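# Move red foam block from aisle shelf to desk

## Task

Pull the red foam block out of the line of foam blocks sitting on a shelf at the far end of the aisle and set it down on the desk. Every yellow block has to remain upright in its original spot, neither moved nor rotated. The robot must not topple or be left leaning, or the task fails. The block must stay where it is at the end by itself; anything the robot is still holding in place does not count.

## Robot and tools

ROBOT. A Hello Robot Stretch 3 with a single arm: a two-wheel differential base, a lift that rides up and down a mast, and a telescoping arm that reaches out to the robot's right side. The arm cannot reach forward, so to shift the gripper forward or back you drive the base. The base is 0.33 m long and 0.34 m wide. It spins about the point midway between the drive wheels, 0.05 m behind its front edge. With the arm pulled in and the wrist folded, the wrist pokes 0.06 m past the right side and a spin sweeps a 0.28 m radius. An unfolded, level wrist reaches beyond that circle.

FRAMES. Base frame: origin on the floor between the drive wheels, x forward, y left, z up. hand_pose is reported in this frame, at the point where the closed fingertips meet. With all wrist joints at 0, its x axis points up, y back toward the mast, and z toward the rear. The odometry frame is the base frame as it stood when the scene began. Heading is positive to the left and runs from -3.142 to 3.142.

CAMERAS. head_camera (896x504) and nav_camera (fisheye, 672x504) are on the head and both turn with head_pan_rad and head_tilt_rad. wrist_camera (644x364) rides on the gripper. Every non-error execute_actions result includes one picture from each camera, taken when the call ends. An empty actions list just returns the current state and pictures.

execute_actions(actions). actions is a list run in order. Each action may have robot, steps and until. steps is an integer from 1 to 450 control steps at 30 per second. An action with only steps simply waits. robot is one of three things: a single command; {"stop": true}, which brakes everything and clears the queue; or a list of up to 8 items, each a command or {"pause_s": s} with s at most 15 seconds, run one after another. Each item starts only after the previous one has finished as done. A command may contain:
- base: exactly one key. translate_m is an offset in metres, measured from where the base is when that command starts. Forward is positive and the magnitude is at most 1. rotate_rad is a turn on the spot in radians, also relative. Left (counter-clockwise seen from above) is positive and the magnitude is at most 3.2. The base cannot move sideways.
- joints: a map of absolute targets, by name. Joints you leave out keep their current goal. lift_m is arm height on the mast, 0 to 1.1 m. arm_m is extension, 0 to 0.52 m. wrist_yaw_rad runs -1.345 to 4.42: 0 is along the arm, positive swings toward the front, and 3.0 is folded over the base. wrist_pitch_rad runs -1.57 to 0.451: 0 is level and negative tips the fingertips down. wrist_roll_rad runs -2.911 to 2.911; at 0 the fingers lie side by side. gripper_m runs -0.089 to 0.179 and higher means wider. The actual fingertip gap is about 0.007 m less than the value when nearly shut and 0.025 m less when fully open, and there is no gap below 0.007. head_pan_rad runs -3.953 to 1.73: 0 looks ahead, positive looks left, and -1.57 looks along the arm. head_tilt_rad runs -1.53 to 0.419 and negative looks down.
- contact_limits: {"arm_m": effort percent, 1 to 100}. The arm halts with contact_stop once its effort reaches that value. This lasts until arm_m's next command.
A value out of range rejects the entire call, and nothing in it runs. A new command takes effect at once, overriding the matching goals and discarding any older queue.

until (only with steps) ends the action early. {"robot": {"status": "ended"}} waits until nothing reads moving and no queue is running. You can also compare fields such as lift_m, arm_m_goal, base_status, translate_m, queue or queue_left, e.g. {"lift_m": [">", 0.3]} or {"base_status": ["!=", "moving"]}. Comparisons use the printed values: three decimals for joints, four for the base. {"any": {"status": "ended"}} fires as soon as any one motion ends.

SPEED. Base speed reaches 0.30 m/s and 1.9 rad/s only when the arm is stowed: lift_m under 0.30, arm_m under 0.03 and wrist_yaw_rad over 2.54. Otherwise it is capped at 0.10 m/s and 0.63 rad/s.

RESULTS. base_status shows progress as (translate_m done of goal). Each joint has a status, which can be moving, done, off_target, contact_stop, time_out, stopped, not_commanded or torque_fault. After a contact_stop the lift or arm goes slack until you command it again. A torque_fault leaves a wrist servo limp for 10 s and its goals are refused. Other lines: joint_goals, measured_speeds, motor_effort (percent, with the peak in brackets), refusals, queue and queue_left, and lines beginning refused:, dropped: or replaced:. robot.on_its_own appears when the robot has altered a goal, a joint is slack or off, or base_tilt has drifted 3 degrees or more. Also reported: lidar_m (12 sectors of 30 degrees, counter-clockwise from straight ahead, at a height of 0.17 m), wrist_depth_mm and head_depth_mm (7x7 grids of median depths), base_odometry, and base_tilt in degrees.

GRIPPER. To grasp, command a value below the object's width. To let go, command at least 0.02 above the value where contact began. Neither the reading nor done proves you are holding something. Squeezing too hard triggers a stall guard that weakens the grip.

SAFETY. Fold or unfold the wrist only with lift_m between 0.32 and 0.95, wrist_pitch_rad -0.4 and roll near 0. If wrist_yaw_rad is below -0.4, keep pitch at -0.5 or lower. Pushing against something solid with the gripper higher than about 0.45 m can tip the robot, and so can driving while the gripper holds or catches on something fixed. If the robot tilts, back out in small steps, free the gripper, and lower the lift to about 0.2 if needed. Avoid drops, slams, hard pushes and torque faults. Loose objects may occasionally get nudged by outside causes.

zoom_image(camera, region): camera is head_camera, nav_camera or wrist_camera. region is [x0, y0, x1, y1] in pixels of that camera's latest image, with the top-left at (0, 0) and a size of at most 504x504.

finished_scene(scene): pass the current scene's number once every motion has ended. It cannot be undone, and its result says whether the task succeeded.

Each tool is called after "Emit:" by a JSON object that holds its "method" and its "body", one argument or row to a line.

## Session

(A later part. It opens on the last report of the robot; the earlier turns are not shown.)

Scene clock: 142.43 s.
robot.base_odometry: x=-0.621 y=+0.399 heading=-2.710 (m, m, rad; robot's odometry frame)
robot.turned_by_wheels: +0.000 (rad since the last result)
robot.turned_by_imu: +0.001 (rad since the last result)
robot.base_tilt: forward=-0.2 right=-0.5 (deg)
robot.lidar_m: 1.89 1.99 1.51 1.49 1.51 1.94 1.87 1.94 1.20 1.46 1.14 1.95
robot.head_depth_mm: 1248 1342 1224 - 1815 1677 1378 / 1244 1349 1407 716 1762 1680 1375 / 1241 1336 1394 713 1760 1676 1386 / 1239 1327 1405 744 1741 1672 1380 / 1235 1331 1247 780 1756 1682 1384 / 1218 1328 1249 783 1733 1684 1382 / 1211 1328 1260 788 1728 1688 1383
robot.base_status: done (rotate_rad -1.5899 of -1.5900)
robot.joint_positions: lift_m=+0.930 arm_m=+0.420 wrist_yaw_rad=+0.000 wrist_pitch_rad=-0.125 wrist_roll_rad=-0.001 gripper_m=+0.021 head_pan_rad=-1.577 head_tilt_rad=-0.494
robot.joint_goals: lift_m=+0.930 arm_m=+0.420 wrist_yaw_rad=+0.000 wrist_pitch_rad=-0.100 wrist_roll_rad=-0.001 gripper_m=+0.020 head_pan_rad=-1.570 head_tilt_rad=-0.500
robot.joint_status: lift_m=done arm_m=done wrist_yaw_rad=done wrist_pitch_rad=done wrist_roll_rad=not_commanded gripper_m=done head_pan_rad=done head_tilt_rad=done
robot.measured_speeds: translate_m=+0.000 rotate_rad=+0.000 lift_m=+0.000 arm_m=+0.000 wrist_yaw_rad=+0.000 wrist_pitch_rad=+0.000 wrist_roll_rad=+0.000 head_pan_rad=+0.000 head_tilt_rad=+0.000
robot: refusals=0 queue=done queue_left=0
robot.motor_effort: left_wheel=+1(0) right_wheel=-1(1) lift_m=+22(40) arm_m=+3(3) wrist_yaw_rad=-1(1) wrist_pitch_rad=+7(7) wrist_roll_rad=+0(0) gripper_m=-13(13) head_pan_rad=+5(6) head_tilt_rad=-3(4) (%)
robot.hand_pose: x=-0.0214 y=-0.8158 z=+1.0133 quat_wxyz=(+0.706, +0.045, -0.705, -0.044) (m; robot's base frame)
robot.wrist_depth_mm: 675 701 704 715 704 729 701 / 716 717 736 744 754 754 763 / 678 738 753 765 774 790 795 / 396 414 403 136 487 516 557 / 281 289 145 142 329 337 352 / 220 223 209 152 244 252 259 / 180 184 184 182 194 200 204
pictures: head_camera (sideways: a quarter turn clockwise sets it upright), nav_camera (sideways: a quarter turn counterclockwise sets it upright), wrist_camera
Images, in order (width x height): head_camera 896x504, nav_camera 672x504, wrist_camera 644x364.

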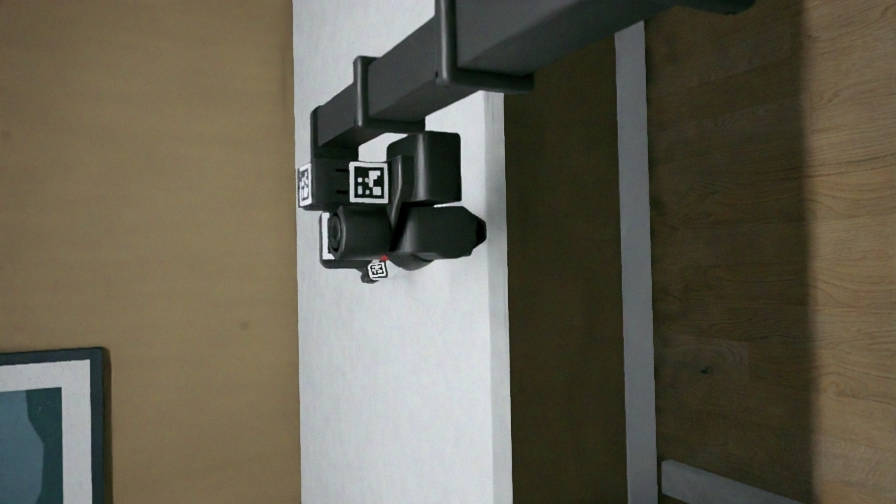

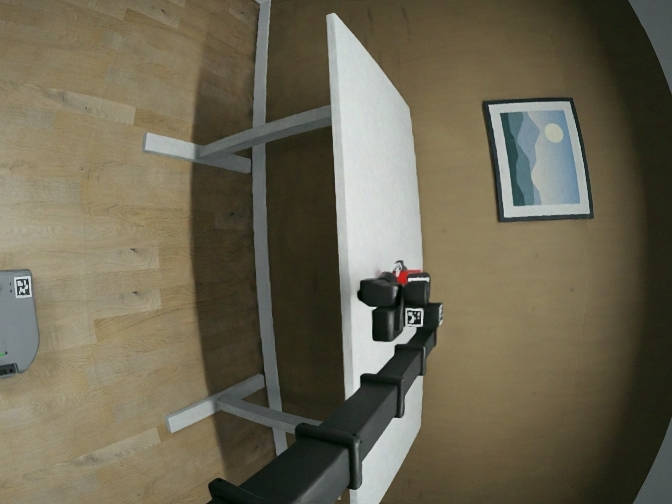

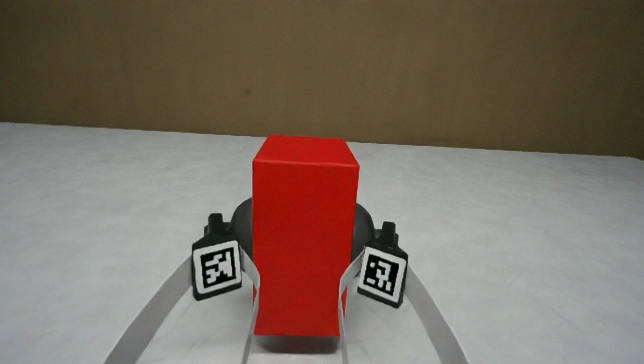

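Emit:
{"method": "execute_actions", "body": {
  "actions": [
    {"robot": [{"joints": {"lift_m": 0.908}}, {"joints": {"gripper_m": 0.10}}, {"joints": {"arm_m": 0.30}}], "steps": 300, "until": {"robot": {"status": "ended"}}}
  ]
}}

Scene clock: 147.90 s.
robot.base_odometry: x=-0.621 y=+0.399 heading=-2.710 (m, m, rad; robot's odometry frame)
robot.turned_by_wheels: +0.000 (rad since the last result)
robot.turned_by_imu: +0.001 (rad since the last result)
robot.base_tilt: forward=-0.3 right=-0.5 (deg)
robot.lidar_m: 1.89 1.98 1.51 1.49 1.50 1.94 1.87 1.94 1.20 1.46 1.14 1.95
robot.head_depth_mm: 1240 1341 1228 863 - 1628 1373 / 1248 1338 1232 - 1794 1671 1380 / 1239 1341 1237 - 1802 1674 1375 / 1236 1341 1250 - 1767 1681 1383 / 1233 1332 1242 783 1742 1684 1374 / 1214 1323 1253 783 1733 1677 1397 / 1212 1320 1266 786 1733 1691 1393
robot.base_status: done (rotate_rad -1.5899 of -1.5900)
robot.joint_positions: lift_m=+0.908 arm_m=+0.300 wrist_yaw_rad=+0.000 wrist_pitch_rad=-0.122 wrist_roll_rad=-0.001 gripper_m=+0.100 head_pan_rad=-1.577 head_tilt_rad=-0.494
robot.joint_goals: lift_m=+0.908 arm_m=+0.300 wrist_yaw_rad=+0.000 wrist_pitch_rad=-0.100 wrist_roll_rad=-0.001 gripper_m=+0.100 head_pan_rad=-1.570 head_tilt_rad=-0.500
robot.joint_status: lift_m=done arm_m=done wrist_yaw_rad=done wrist_pitch_rad=done wrist_roll_rad=not_commanded gripper_m=done head_pan_rad=done head_tilt_rad=done
robot.measured_speeds: translate_m=+0.000 rotate_rad=+0.000 lift_m=+0.000 arm_m=+0.000 wrist_yaw_rad=+0.000 wrist_pitch_rad=+0.000 wrist_roll_rad=+0.000 head_pan_rad=+0.000 head_tilt_rad=+0.000
robot: refusals=0 queue=done queue_left=0
robot.motor_effort: left_wheel=+0(0) right_wheel=-1(0) lift_m=+22(18) arm_m=-4(5) wrist_yaw_rad=+0(0) wrist_pitch_rad=+6(7) wrist_roll_rad=+0(0) gripper_m=+0(82) head_pan_rad=+5(5) head_tilt_rad=-3(4) (%)
robot.hand_pose: x=-0.0214 y=-0.6967 z=+0.9921 quat_wxyz=(+0.706, +0.043, -0.705, -0.043) (m; robot's base frame)
robot.wrist_depth_mm: 774 778 807 782 819 819 855 / 833 804 830 853 859 873 881 / 580 635 697 281 879 891 877 / 343 354 379 266 428 450 487 / 245 264 261 266 296 293 307 / 189 187 198 204 206 219 223 / 161 157 161 165 168 173 178
pictures: head_camera (sideways: a quarter turn clockwise sets it upright), nav_camera (sideways: a quarter turn counterclockwise sets it upright), wrist_camera
Images, in order (width x height): head_camera 896x504, nav_camera 672x504, wrist_camera 644x364.

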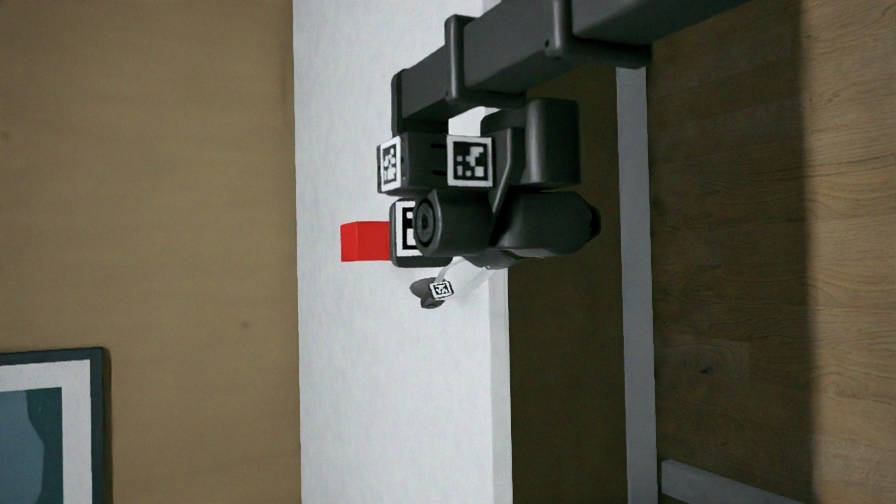

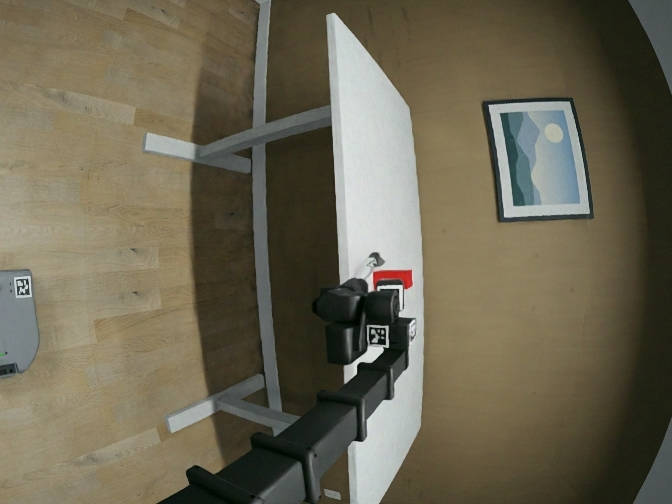

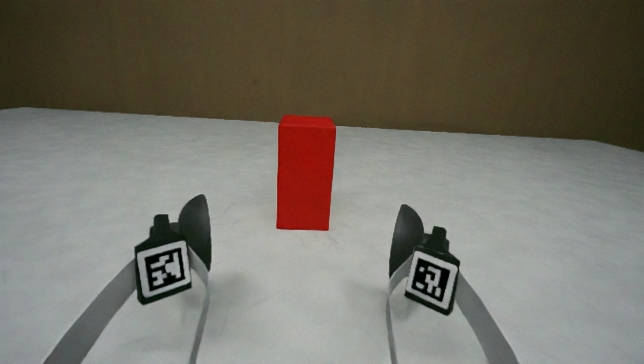

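The red block is standing on the desk and the gripper is clear of it. Finishing scene 1.

Emit:
{"method": "finished_scene", "body": {
  "scene": 1
}}

The scene is finished: the task was done.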